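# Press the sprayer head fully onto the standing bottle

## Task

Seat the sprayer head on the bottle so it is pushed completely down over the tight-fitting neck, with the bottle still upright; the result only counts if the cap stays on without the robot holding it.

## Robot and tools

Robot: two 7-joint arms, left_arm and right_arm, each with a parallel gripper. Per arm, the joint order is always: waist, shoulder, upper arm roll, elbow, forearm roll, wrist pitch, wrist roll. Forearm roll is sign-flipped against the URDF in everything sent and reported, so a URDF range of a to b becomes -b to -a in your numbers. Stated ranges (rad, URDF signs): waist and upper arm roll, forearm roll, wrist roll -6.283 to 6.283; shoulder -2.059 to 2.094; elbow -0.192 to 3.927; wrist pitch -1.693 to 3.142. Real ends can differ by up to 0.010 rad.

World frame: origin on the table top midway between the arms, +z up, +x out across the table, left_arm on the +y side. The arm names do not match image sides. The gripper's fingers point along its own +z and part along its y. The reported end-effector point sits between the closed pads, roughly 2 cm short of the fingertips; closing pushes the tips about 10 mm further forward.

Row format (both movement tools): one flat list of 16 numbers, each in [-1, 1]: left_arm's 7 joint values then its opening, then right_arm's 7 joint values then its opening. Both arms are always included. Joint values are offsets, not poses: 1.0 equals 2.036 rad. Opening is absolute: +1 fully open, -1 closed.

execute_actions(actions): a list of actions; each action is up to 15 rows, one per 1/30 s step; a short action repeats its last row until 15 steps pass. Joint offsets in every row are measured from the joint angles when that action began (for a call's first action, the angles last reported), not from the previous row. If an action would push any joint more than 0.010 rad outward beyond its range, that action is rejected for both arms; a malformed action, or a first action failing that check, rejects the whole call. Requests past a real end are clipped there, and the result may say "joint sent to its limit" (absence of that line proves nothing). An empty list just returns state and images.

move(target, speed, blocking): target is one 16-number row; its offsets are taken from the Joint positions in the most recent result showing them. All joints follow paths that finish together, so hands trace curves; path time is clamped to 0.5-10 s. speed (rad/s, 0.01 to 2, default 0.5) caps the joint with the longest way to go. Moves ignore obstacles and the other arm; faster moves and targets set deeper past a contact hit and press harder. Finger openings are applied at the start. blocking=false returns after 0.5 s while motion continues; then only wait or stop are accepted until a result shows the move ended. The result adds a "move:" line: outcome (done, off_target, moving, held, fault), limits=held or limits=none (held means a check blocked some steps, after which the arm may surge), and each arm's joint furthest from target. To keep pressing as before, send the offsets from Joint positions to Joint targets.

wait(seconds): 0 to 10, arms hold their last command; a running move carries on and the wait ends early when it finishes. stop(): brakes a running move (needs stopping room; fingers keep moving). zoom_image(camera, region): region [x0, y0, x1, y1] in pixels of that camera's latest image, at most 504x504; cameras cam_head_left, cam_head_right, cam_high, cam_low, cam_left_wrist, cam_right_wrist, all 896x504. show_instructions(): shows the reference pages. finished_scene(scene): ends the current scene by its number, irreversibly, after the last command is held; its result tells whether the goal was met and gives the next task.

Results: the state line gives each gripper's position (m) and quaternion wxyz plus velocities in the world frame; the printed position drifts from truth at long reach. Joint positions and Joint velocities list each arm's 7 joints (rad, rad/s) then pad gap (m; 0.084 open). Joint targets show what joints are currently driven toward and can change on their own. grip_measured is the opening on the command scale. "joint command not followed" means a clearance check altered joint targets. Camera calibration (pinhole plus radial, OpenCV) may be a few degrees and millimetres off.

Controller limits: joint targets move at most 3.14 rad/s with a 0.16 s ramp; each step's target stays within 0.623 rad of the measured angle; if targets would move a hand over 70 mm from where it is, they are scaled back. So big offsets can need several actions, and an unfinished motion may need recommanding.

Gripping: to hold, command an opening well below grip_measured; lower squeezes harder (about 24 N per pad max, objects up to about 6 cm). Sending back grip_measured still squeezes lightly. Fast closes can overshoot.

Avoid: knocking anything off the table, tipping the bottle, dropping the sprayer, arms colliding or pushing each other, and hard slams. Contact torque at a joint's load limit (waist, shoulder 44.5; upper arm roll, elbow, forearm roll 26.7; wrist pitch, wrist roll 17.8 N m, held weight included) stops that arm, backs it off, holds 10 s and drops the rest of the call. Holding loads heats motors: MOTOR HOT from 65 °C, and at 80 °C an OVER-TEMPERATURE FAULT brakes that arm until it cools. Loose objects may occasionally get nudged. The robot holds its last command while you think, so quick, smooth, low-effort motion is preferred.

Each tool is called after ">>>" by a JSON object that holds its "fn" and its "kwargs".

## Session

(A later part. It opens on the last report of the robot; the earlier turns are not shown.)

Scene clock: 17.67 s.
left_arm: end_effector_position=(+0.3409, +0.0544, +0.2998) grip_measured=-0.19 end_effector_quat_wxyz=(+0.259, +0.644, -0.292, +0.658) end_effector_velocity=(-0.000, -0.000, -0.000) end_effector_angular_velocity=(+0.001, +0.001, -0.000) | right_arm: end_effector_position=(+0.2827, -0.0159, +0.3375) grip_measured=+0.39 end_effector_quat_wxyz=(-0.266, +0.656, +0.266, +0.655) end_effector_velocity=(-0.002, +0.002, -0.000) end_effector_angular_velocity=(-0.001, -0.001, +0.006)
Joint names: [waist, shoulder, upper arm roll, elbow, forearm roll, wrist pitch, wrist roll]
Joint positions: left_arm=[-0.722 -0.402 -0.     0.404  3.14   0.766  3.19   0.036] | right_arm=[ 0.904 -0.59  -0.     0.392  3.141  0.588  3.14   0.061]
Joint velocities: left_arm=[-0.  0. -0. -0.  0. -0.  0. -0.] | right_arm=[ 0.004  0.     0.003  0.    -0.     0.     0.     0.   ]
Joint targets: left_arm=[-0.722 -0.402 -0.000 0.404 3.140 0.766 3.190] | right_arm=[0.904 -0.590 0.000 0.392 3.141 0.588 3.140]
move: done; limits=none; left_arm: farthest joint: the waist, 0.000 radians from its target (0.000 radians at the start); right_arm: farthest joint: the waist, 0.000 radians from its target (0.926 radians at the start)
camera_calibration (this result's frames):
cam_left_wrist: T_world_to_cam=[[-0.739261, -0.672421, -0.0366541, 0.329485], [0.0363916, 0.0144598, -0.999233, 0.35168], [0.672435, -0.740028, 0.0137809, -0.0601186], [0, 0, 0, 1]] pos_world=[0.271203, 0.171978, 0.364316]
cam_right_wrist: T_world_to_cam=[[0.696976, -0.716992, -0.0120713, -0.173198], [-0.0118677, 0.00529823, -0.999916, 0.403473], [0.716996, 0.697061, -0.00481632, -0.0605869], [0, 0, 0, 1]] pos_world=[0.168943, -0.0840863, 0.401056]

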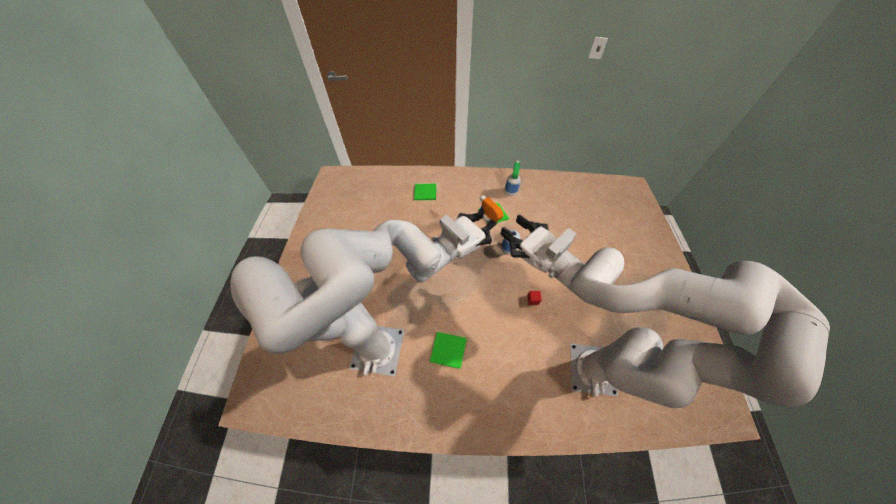

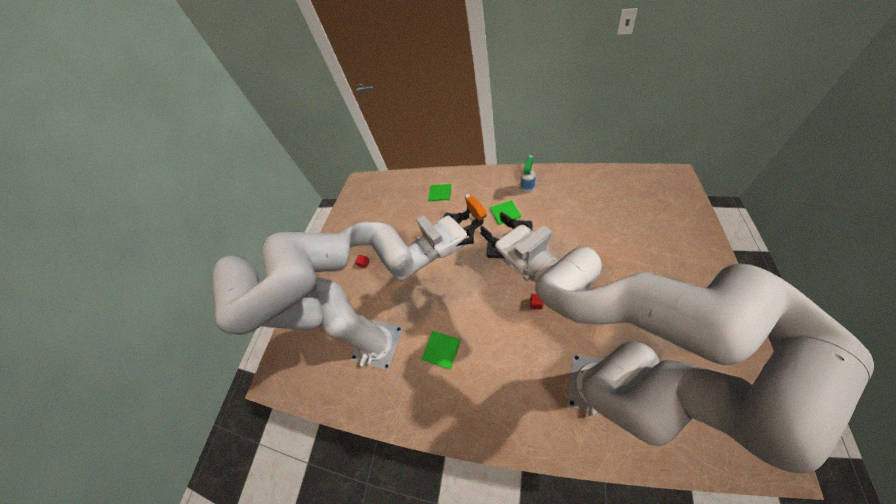

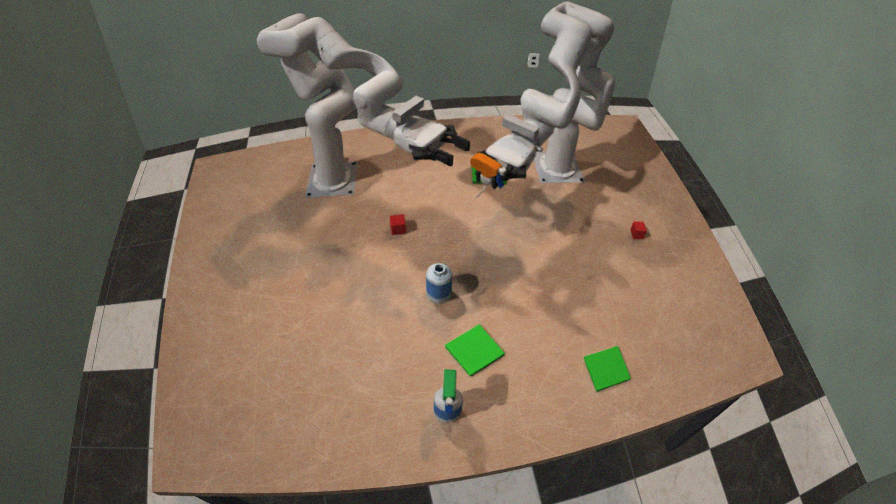

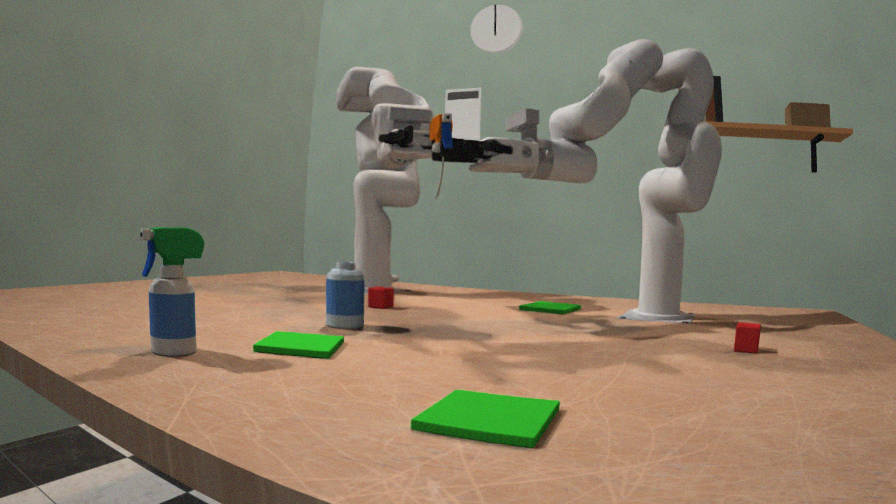

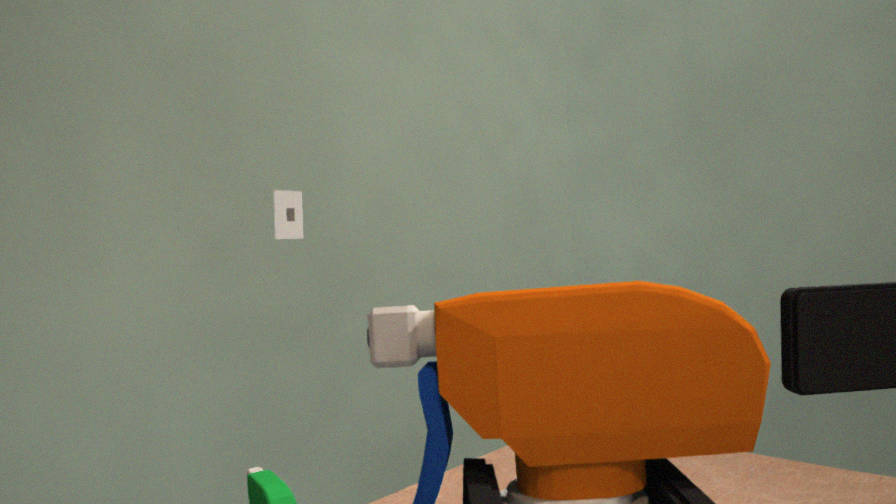

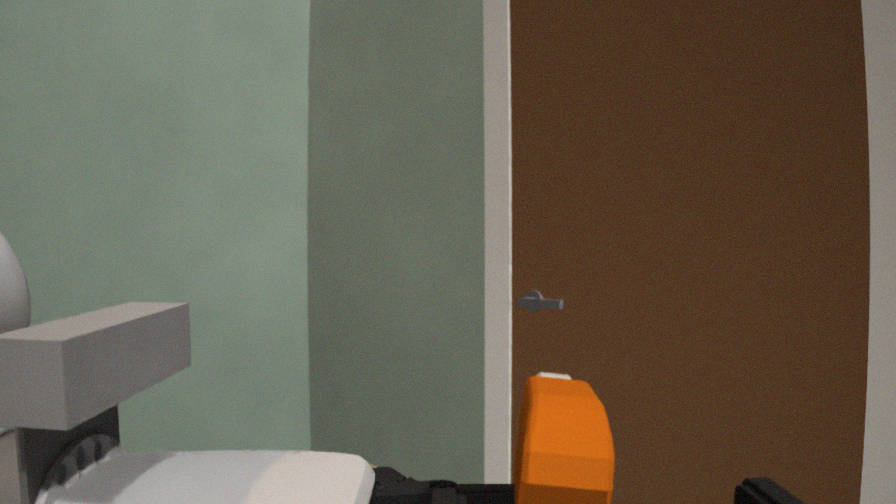

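>>> {"fn": "move", "kwargs": {"target": [0,0,0,0,0,0,0,-0.7,-0.003,0.1454,0,0.1105,0,0.035,0,0.4], "speed": 0.25}}

>>> {"fn": "move", "kwargs": {"target": [0,0,0,0,0,0,0,-0.5,0,0,0,0,0,0,0,-1]}}

>>> {"fn": "move", "kwargs": {"target": [0,0,0,0,0,0,0,0.05,0,0,0,0,0,0,0,-1]}}

>>> {"fn": "move", "kwargs": {"target": [0,0,0,0,0,0,0,0.05,-0.136,0,0,0,0,0,0,-1], "speed": 0.25}}

>>> {"fn": "move", "kwargs": {"target": [-0.011,0.51,0,0.094,0,0.415,-0.024,1,0,0.12,0,0,0,0.12,0,-1], "speed": 0.7}}

Scene clock: 19.93 s.
left_arm: end_effector_position=(+0.3409, +0.0544, +0.2998) grip_measured=-0.19 end_effector_quat_wxyz=(+0.259, +0.644, -0.292, +0.658) end_effector_velocity=(-0.001, -0.000, -0.001) end_effector_angular_velocity=(+0.002, +0.002, -0.002) | right_arm: end_effector_position=(+0.3387, +0.0340, +0.3376) grip_measured=+0.39 end_effector_quat_wxyz=(-0.264, +0.656, +0.264, +0.656) end_effector_velocity=(+0.001, -0.000, -0.000) end_effector_angular_velocity=(+0.000, +0.001, -0.001)
Joint names: [waist, shoulder, upper arm roll, elbow, forearm roll, wrist pitch, wrist roll]
Joint positions: left_arm=[-0.722 -0.402 -0.     0.404  3.14   0.766  3.19   0.036] | right_arm=[ 0.898 -0.294 -0.     0.616  3.141  0.66   3.14   0.061]
Joint velocities: left_arm=[-0.002  0.    -0.    -0.    -0.    -0.003 -0.     0.   ] | right_arm=[-0.     0.003 -0.001  0.002 -0.     0.001  0.    -0.   ]
Joint targets: left_arm=[-0.722 -0.402 -0.000 0.404 3.140 0.766 3.190] | right_arm=[0.898 -0.294 -0.000 0.617 3.141 0.660 3.140]
move: done; limits=none; left_arm: farthest joint: the waist, 0.000 radians from its target (0.000 radians at the start); right_arm: farthest joint: the elbow, 0.001 radians from its target (0.225 radians at the start)
camera_calibration (this result's frames):
cam_left_wrist: T_world_to_cam=[[-0.739261, -0.672421, -0.036654, 0.329485], [0.0363916, 0.0144597, -0.999233, 0.35168], [0.672435, -0.740028, 0.013781, -0.0601187], [0, 0, 0, 1]] pos_world=[0.271203, 0.171978, 0.364316]
cam_right_wrist: T_world_to_cam=[[0.692539, -0.72128, -0.0120094, -0.174872], [-0.0115931, 0.0055175, -0.999918, 0.403878], [0.721287, 0.692621, -0.00454081, -0.13686], [0, 0, 0, 1]] pos_world=[0.224503, -0.0335679, 0.401123]

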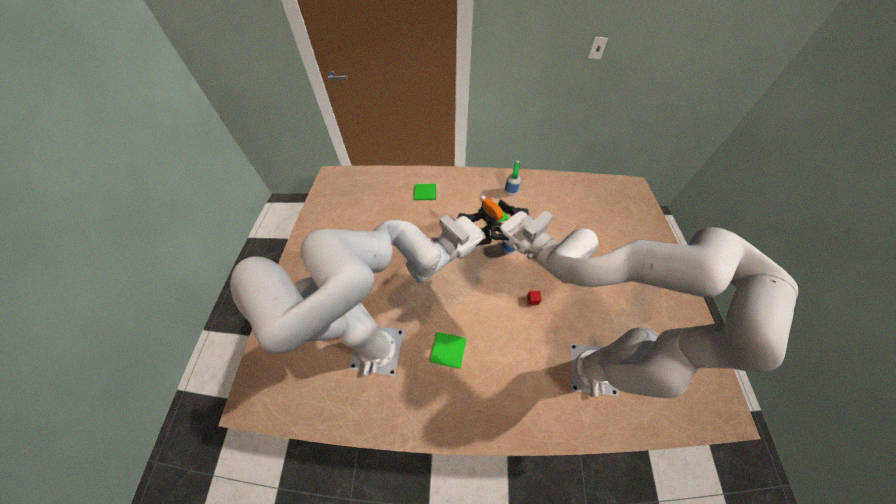

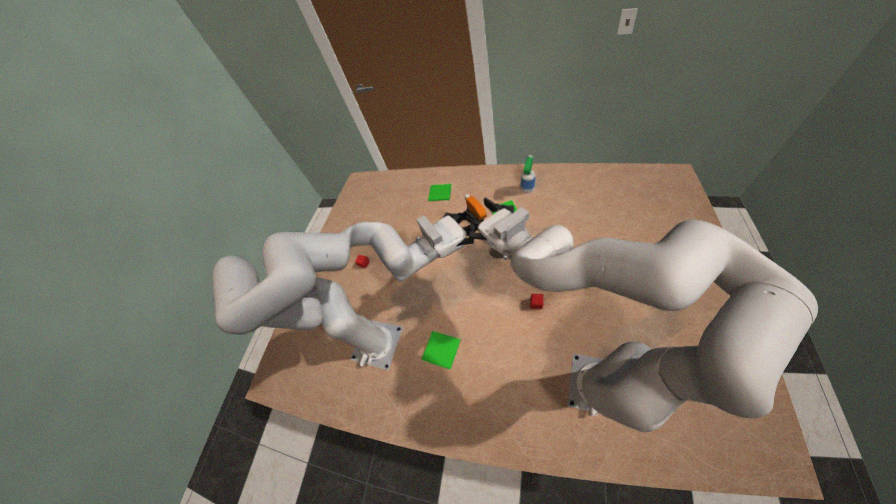

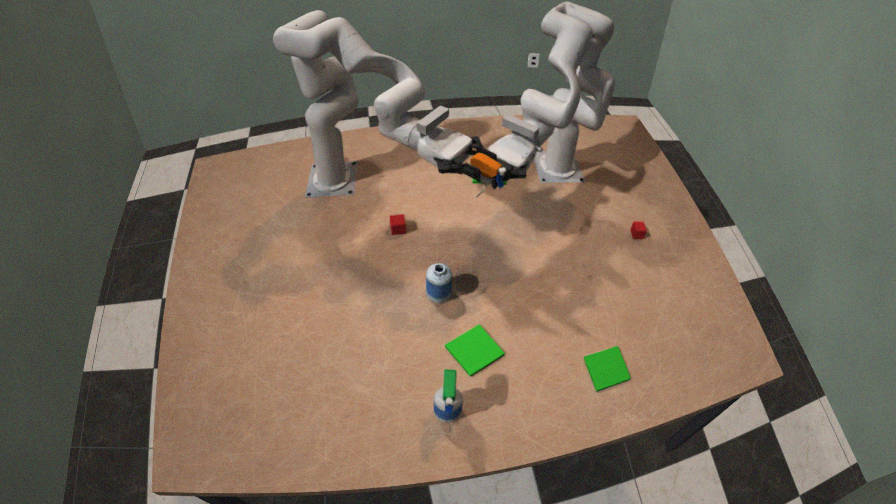

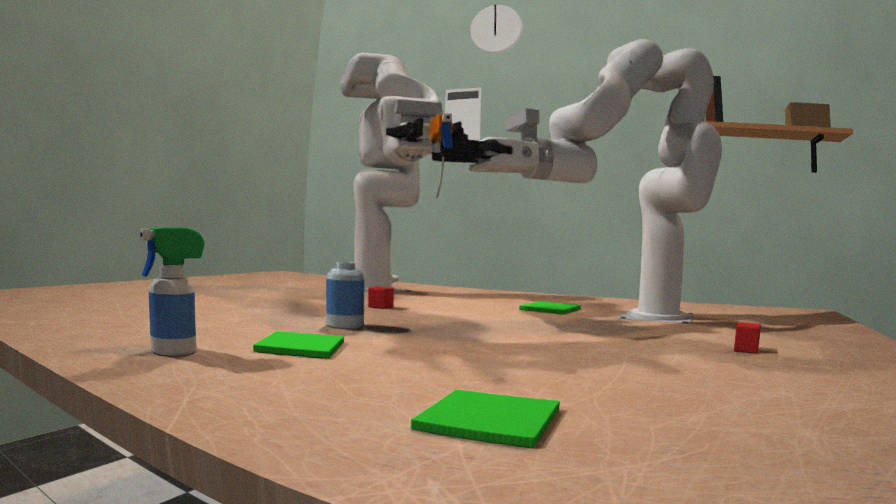

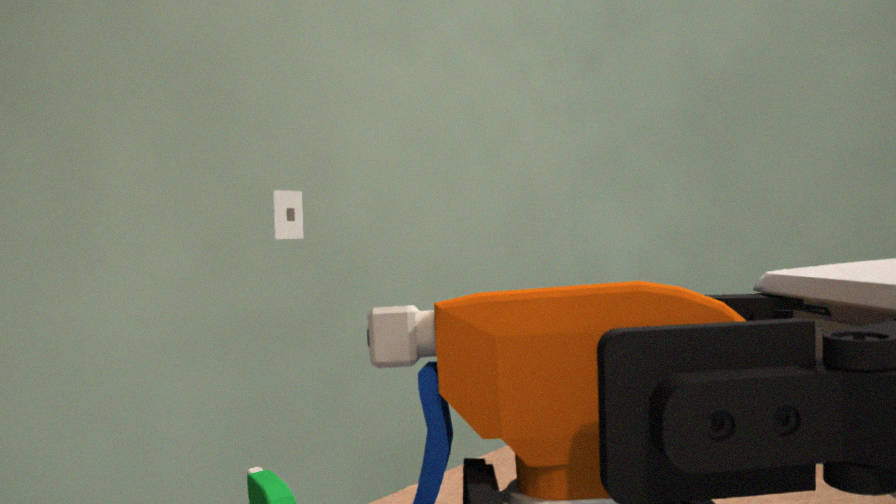

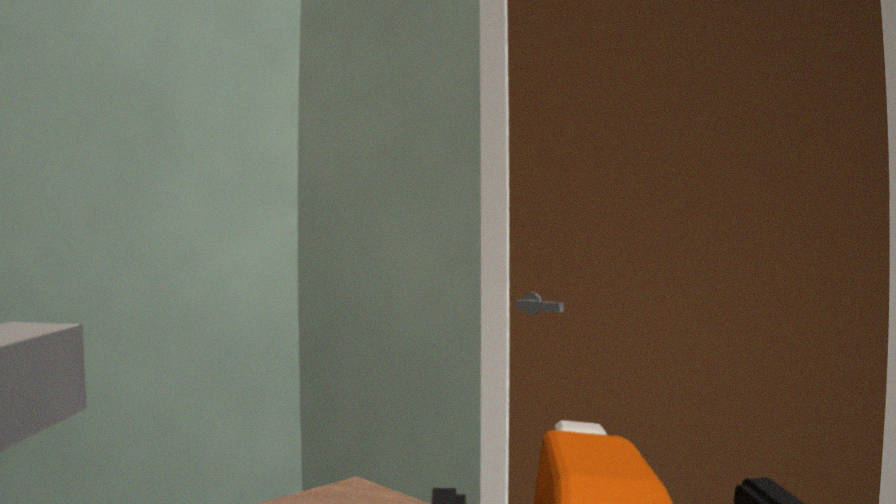

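Scene clock: 20.43 s.
left_arm: end_effector_position=(+0.3413, +0.0544, +0.3005) grip_measured=-0.19 end_effector_quat_wxyz=(+0.259, +0.644, -0.291, +0.658) end_effector_velocity=(-0.000, +0.000, -0.001) end_effector_angular_velocity=(+0.003, +0.003, -0.000) | right_arm: end_effector_position=(+0.3373, +0.0353, +0.3375) grip_measured=-0.43 end_effector_quat_wxyz=(-0.264, +0.656, +0.265, +0.655) end_effector_velocity=(+0.000, -0.000, -0.000) end_effector_angular_velocity=(-0.001, -0.000, -0.001)
Joint names: [waist, shoulder, upper arm roll, elbow, forearm roll, wrist pitch, wrist roll]
Joint positions: left_arm=[-0.722 -0.401 -0.     0.405  3.14   0.766  3.19   0.036] | right_arm=[ 0.899 -0.294  0.002  0.616  3.141  0.66   3.141  0.025]
Joint velocities: left_arm=[-0.     0.    -0.    -0.001 -0.    -0.002 -0.     0.   ] | right_arm=[-0.001  0.    -0.    -0.     0.001  0.    -0.001  0.   ]
Joint targets: left_arm=[-0.722 -0.402 -0.000 0.404 3.140 0.766 3.190] | right_arm=[0.898 -0.294 -0.000 0.616 3.141 0.660 3.140]
move: done; limits=none; left_arm: farthest joint: the shoulder, 0.001 radians from its target (0.000 radians at the start); right_arm: farthest joint: the upper arm roll, 0.002 radians from its target (0.000 radians at the start)
camera_calibration (this result's frames):
cam_left_wrist: T_world_to_cam=[[-0.738794, -0.672946, -0.0364335, 0.329618], [0.0371918, 0.013267, -0.99922, 0.352097], [0.672905, -0.739572, 0.0152265, -0.061038], [0, 0, 0, 1]] pos_world=[0.271497, 0.172002, 0.364761]
cam_right_wrist: T_world_to_cam=[[0.695115, -0.718809, -0.0113521, -0.174175], [-0.0113158, 0.00484883, -0.999924, 0.403686], [0.71881, 0.695191, -0.00476343, -0.135988], [0, 0, 0, 1]] pos_world=[0.223389, -0.0326181, 0.401031]

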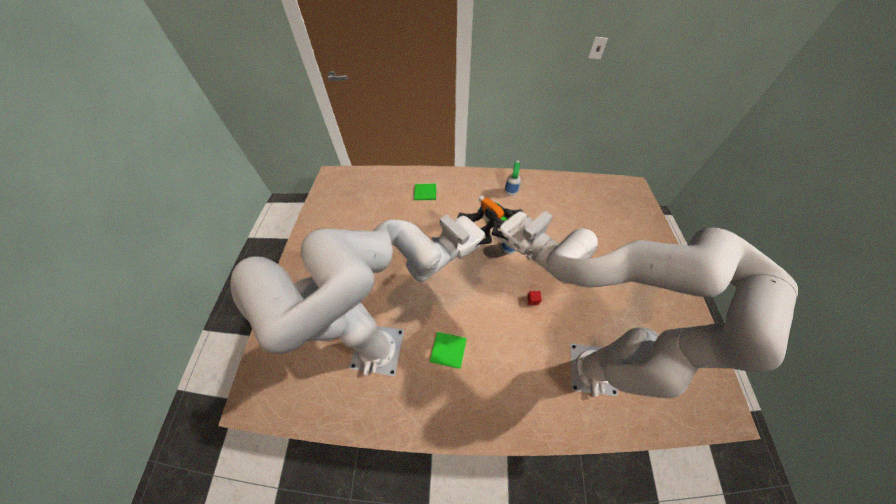

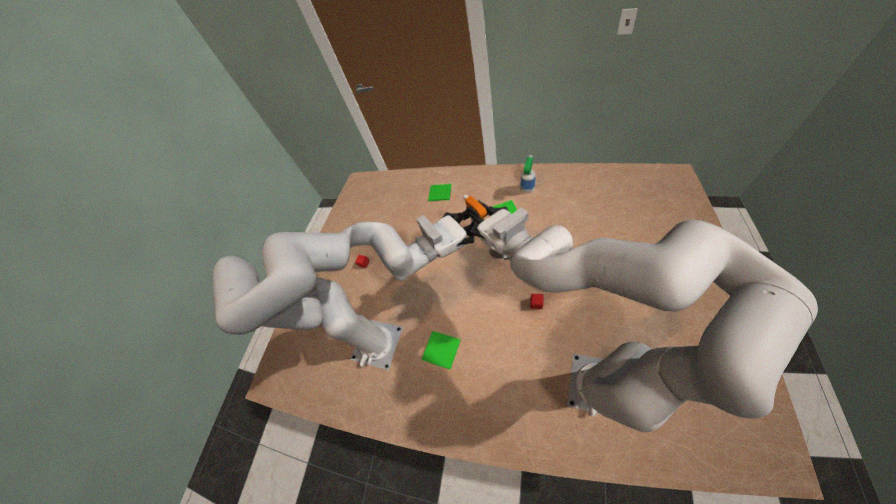

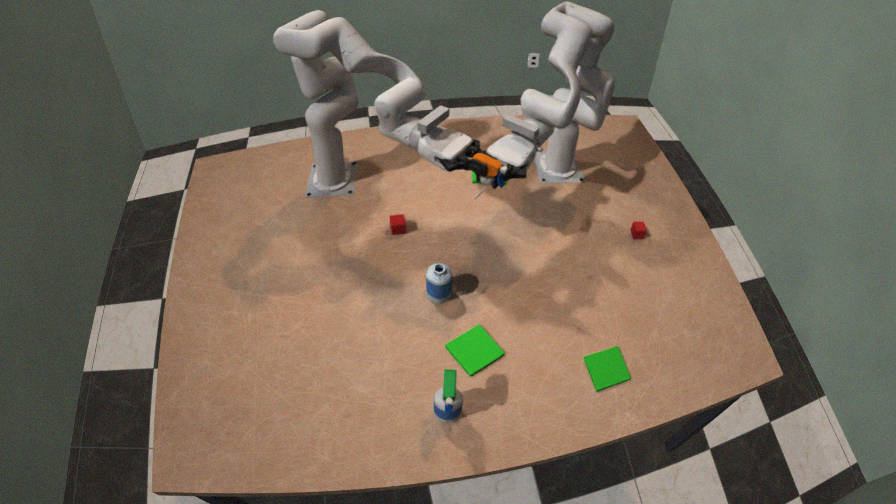

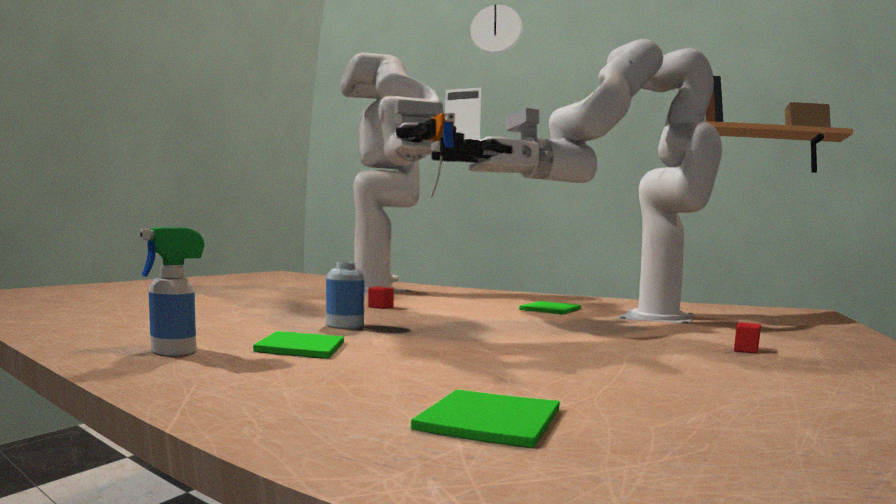

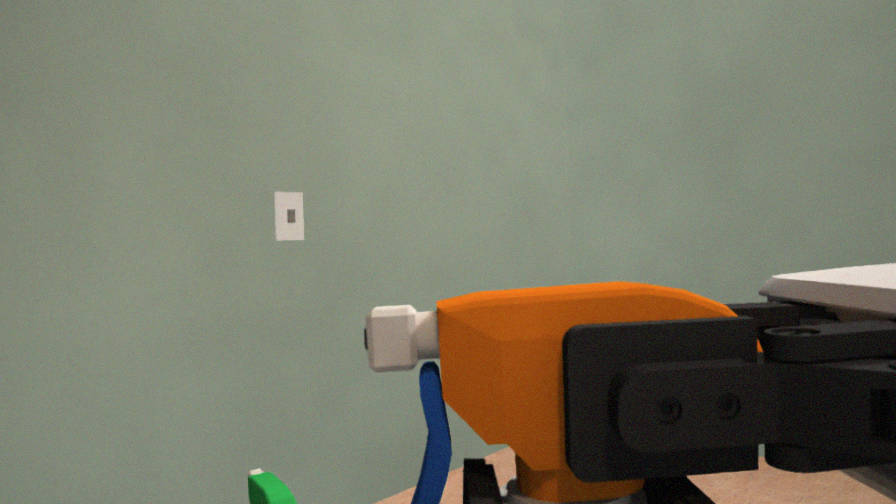

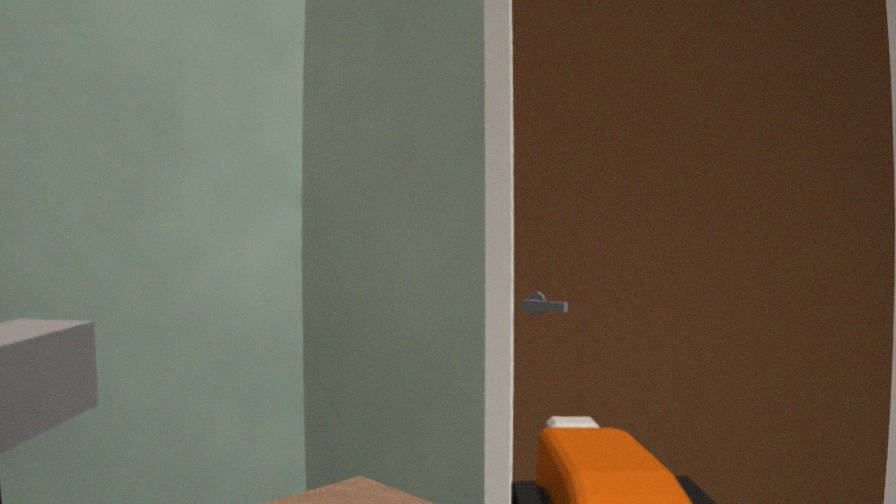

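Scene clock: 21.03 s.
left_arm: end_effector_position=(+0.3410, +0.0542, +0.3001) grip_measured=+0.04 end_effector_quat_wxyz=(+0.260, +0.644, -0.292, +0.658) end_effector_velocity=(+0.003, +0.002, +0.002) end_effector_angular_velocity=(-0.004, -0.000, +0.007) | right_arm: end_effector_position=(+0.3376, +0.0353, +0.3381) grip_measured=-0.44 end_effector_quat_wxyz=(-0.264, +0.655, +0.265, +0.656) end_effector_velocity=(-0.001, -0.001, -0.004) end_effector_angular_velocity=(-0.005, +0.007, -0.001)
Joint names: [waist, shoulder, upper arm roll, elbow, forearm roll, wrist pitch, wrist roll]
Joint positions: left_arm=[-0.722 -0.401 -0.     0.404  3.14   0.766  3.19   0.046] | right_arm=[ 0.899 -0.294  0.002  0.617  3.141  0.66   3.141  0.025]
Joint velocities: left_arm=[ 0.003 -0.     0.004  0.002  0.001  0.    -0.    -0.   ] | right_arm=[ 0.001  0.001 -0.002 -0.005  0.    -0.002  0.     0.   ]
Joint targets: left_arm=[-0.722 -0.401 -0.000 0.405 3.140 0.766 3.190] | right_arm=[0.899 -0.294 0.002 0.616 3.141 0.660 3.141]
move: done; limits=none; left_arm: farthest joint: the elbow, 0.001 radians from its target (0.000 radians at the start); right_arm: farthest joint: the elbow, 0.001 radians from its target (0.000 radians at the start)
camera_calibration (this result's frames):
cam_left_wrist: T_world_to_cam=[[-0.739358, -0.672315, -0.0366459, 0.329445], [0.0367836, 0.0140132, -0.999225, 0.351844], [0.672307, -0.740133, 0.0143694, -0.0604392], [0, 0, 0, 1]] pos_world=[0.27127, 0.171828, 0.364513]
cam_right_wrist: T_world_to_cam=[[0.694902, -0.719015, -0.0113938, -0.174237], [-0.010478, 0.00571875, -0.999929, 0.403924], [0.719029, 0.694971, -0.00355984, -0.136611], [0, 0, 0, 1]] pos_world=[0.223537, -0.0326484, 0.401424]

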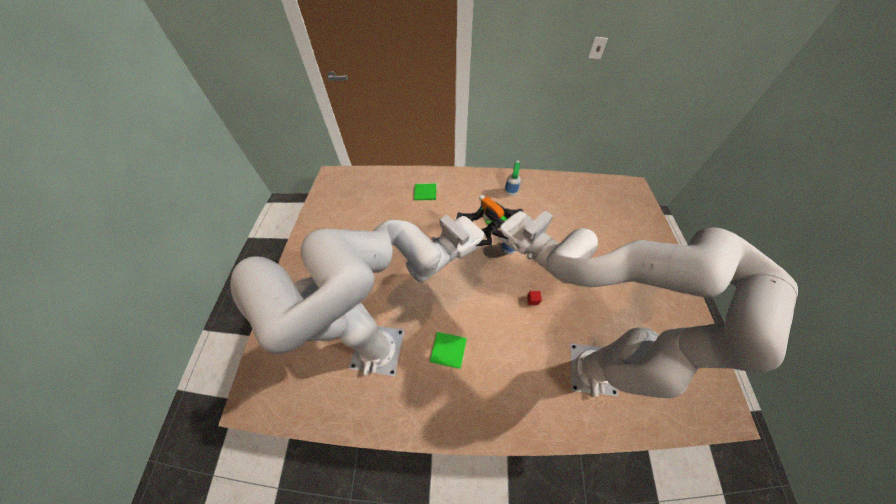

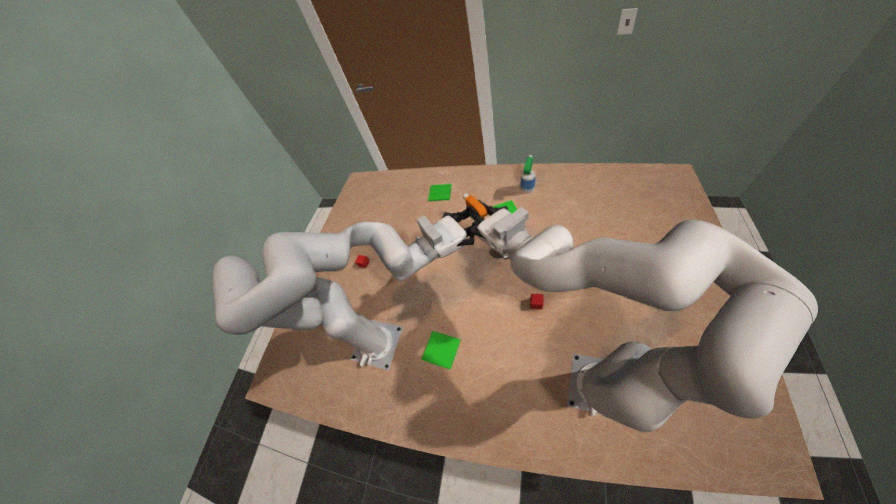

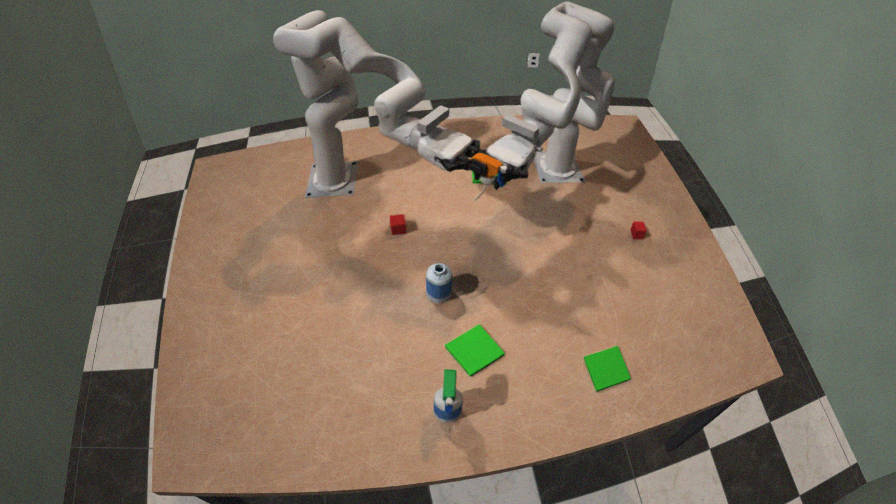

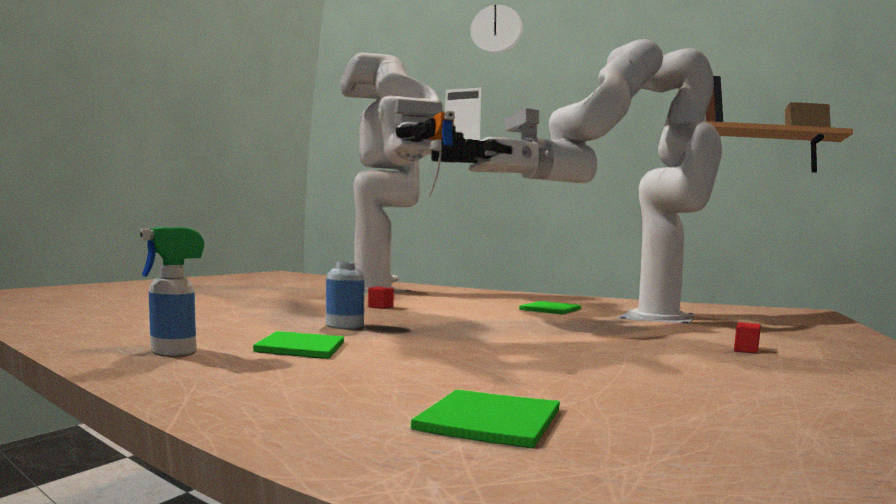

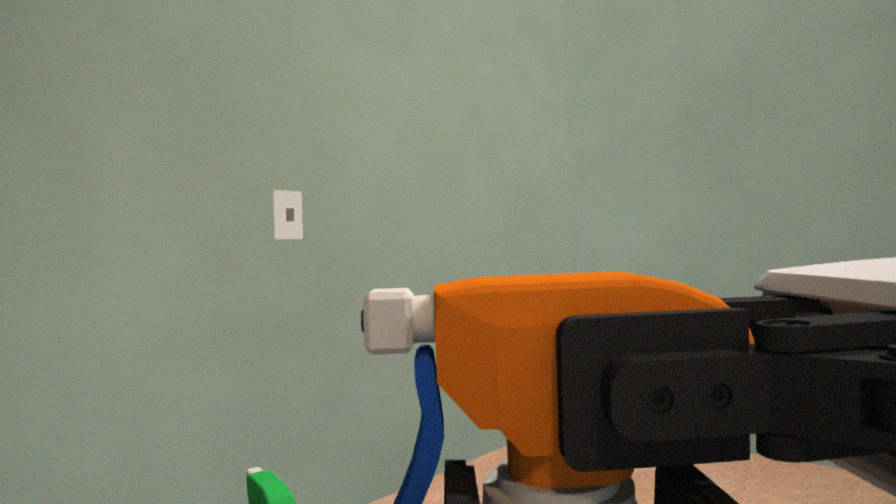

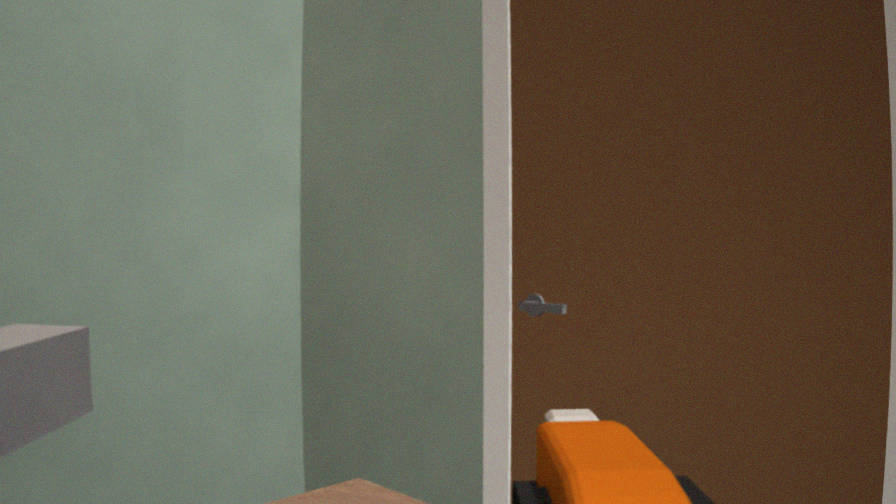

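Scene clock: 22.63 s.
left_arm: end_effector_position=(+0.3410, +0.0542, +0.3001) grip_measured=+0.04 end_effector_quat_wxyz=(+0.260, +0.644, -0.292, +0.658) end_effector_velocity=(+0.000, +0.000, +0.000) end_effector_angular_velocity=(-0.000, -0.000, +0.000) | right_arm: end_effector_position=(+0.4243, -0.0838, +0.3381) grip_measured=-0.44 end_effector_quat_wxyz=(-0.172, +0.686, +0.172, +0.686) end_effector_velocity=(+0.001, -0.002, +0.000) end_effector_angular_velocity=(+0.001, -0.000, -0.004)
Joint names: [waist, shoulder, upper arm roll, elbow, forearm roll, wrist pitch, wrist roll]
Joint positions: left_arm=[-0.722 -0.401 -0.     0.404  3.14   0.766  3.19   0.046] | right_arm=[ 0.622 -0.294  0.002  0.617  3.141  0.66   3.141  0.025]
Joint velocities: left_arm=[ 0.  0.  0.  0. -0.  0. -0. -0.] | right_arm=[-0.003 -0.    -0.001  0.    -0.     0.001 -0.    -0.   ]
Joint targets: left_arm=[-0.722 -0.401 -0.000 0.404 3.140 0.766 3.190] | right_arm=[0.622 -0.294 0.002 0.617 3.141 0.660 3.141]
move: done; limits=none; left_arm: farthest joint: the waist, 0.000 radians from its target (0.000 radians at the start); right_arm: farthest joint: the waist, 0.000 radians from its target (0.277 radians at the start)
camera_calibration (this result's frames):
cam_left_wrist: T_world_to_cam=[[-0.739357, -0.672315, -0.0366459, 0.329446], [0.0367837, 0.0140131, -0.999225, 0.351844], [0.672308, -0.740132, 0.0143695, -0.0604393], [0, 0, 0, 1]] pos_world=[0.27127, 0.171828, 0.364513]
cam_right_wrist: T_world_to_cam=[[0.472461, -0.881279, -0.0113286, -0.239322], [-0.00849496, 0.00829963, -0.999929, 0.404886], [0.881311, 0.472524, -0.00356518, -0.203757], [0, 0, 0, 1]] pos_world=[0.296083, -0.11799, 0.40142]

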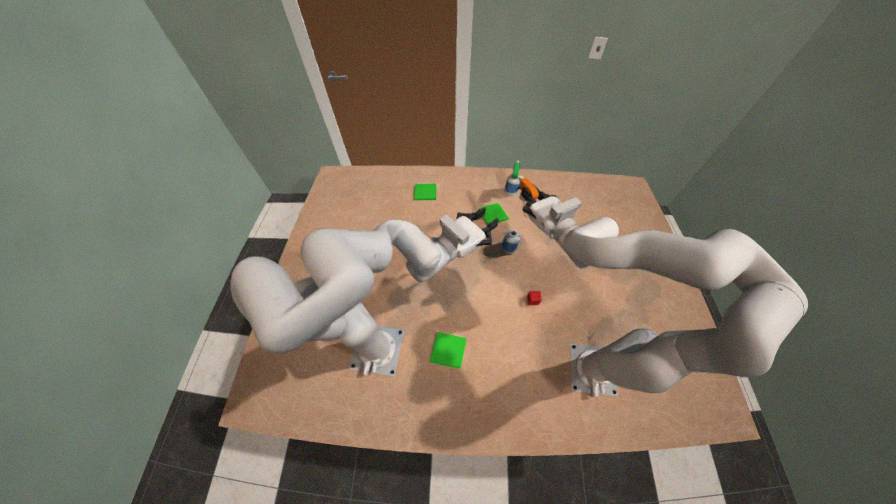

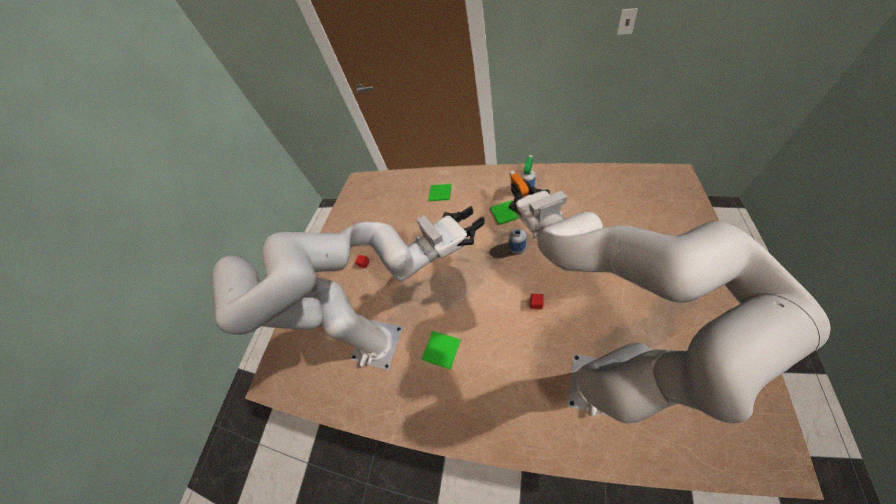

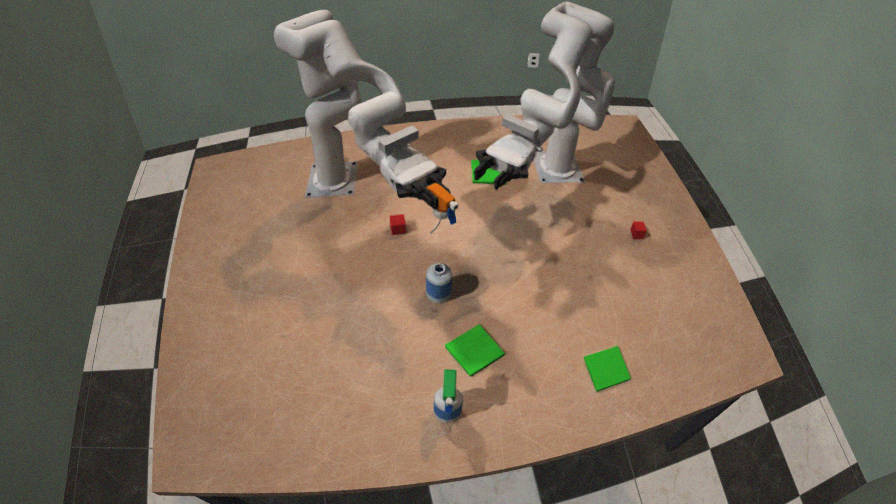

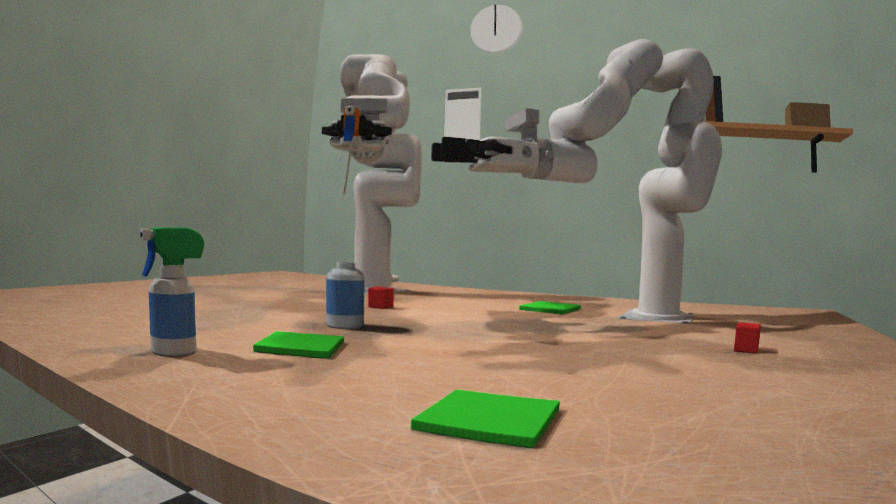

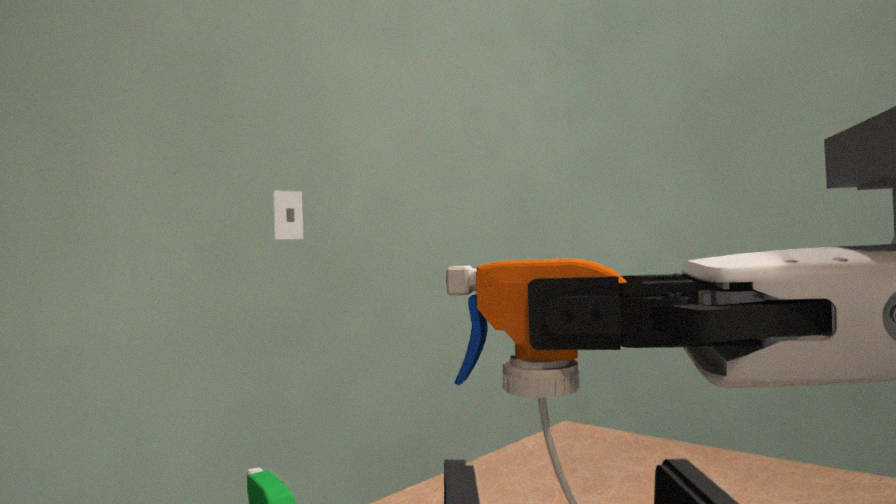

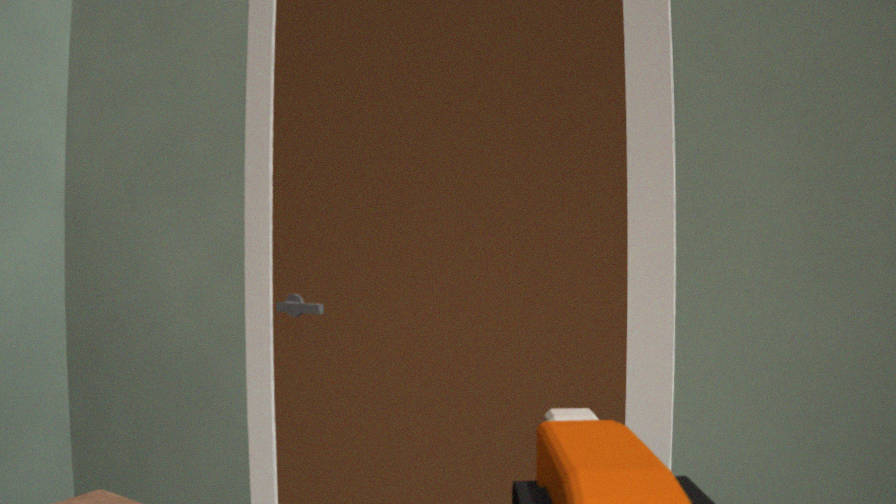

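Scene clock: 24.80 s.
left_arm: end_effector_position=(+0.3636, +0.0135, +0.0499) grip_measured=+1.00 end_effector_quat_wxyz=(+0.283, +0.648, -0.283, +0.648) end_effector_velocity=(-0.002, -0.000, -0.002) end_effector_angular_velocity=(+0.002, +0.002, -0.003) | right_arm: end_effector_position=(+0.4482, -0.0710, +0.2653) grip_measured=-0.44 end_effector_quat_wxyz=(-0.172, +0.686, +0.172, +0.686) end_effector_velocity=(-0.001, +0.001, -0.001) end_effector_angular_velocity=(-0.001, +0.001, +0.002)
Joint names: [waist, shoulder, upper arm roll, elbow, forearm roll, wrist pitch, wrist roll]
Joint positions: left_arm=[-0.745  0.636 -0.     0.596  3.14   1.611  3.141  0.084] | right_arm=[ 0.622 -0.05   0.002  0.617  3.141  0.904  3.141  0.025]
Joint velocities: left_arm=[-0.003  0.004  0.    -0.    -0.     0.001 -0.    -0.   ] | right_arm=[ 0.     0.001  0.002 -0.     0.     0.    -0.     0.   ]
Joint targets: left_arm=[-0.745 0.637 -0.000 0.596 3.140 1.611 3.141] | right_arm=[0.622 -0.050 0.002 0.617 3.141 0.904 3.141]
move: done; limits=none; left_arm: farthest joint: the shoulder, 0.001 radians from its target (1.038 radians at the start); right_arm: farthest joint: the shoulder, 0.001 radians from its target (0.245 radians at the start)
camera_calibration (this result's frames):
cam_left_wrist: T_world_to_cam=[[-0.754923, -0.655668, 0.0138333, 0.312552], [-0.000921138, -0.0200332, -0.999799, 0.115796], [0.655813, -0.754784, 0.0145196, -0.0960692], [0, 0, 0, 1]] pos_world=[0.299063, 0.134739, 0.112844]
cam_right_wrist: T_world_to_cam=[[0.472435, -0.881288, -0.0117208, -0.240074], [-0.00855758, 0.00871116, -0.999925, 0.332234], [0.881324, 0.4725, -0.00342624, -0.231209], [0, 0, 0, 1]] pos_world=[0.320033, -0.105223, 0.328603]

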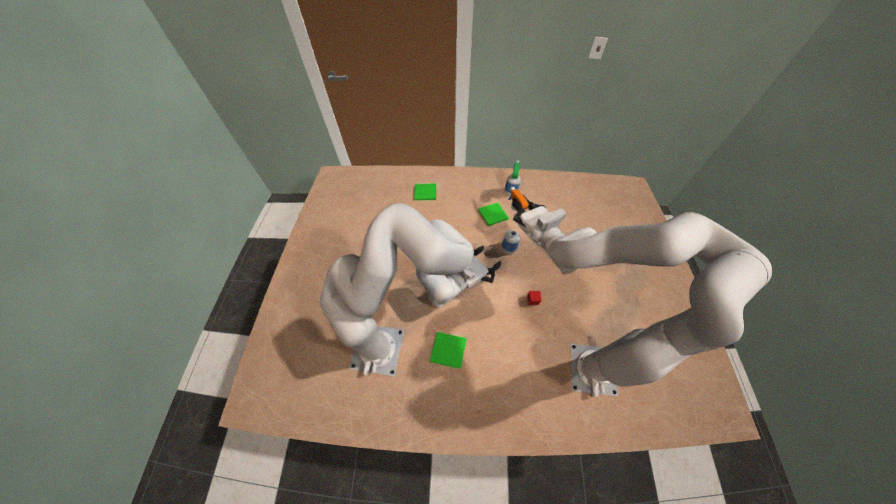

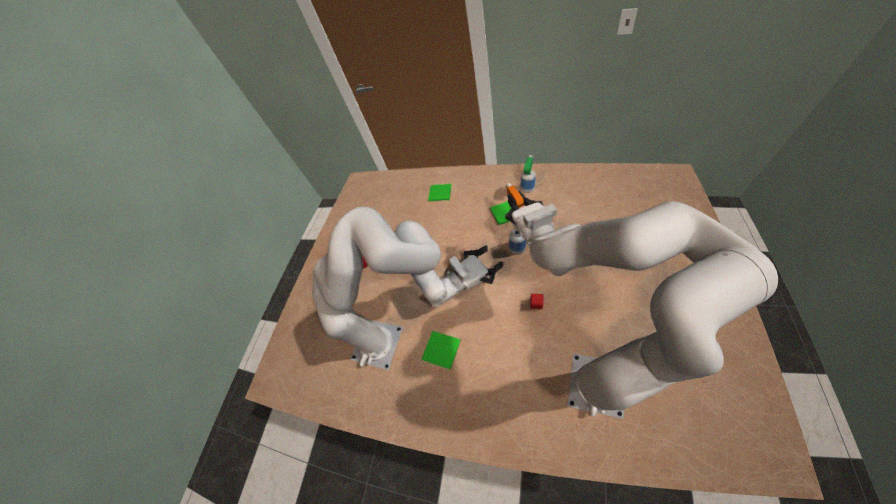

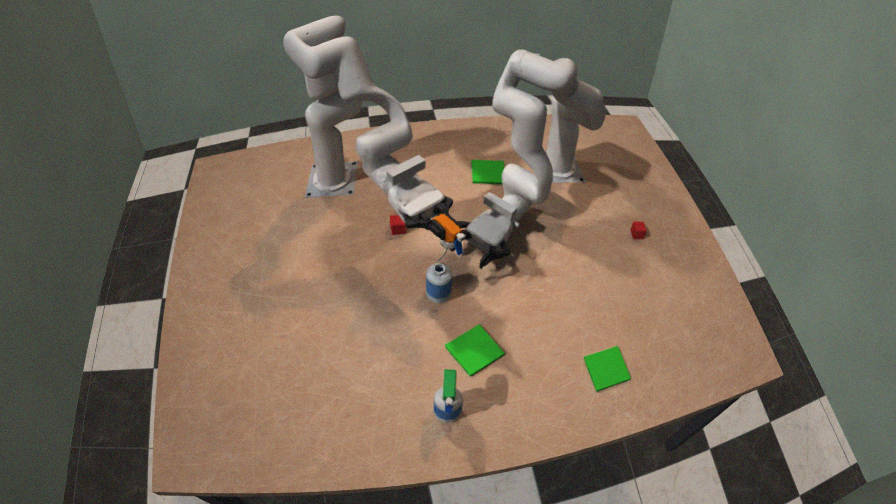

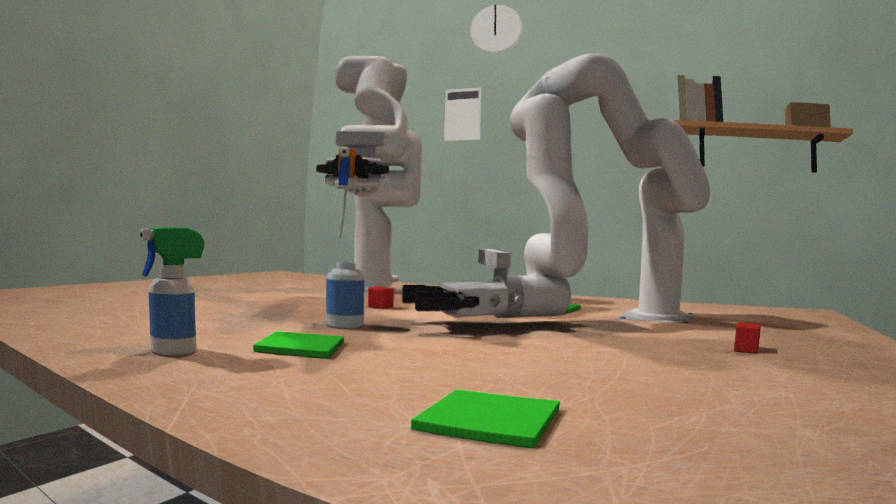

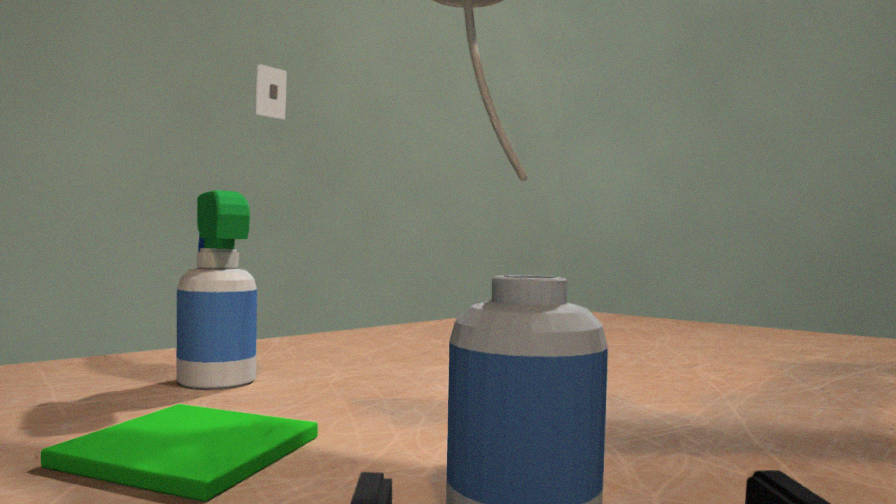

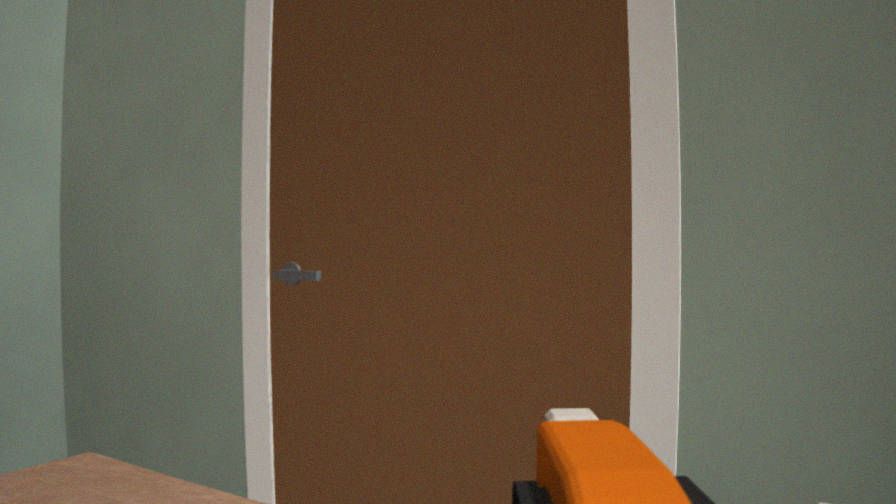

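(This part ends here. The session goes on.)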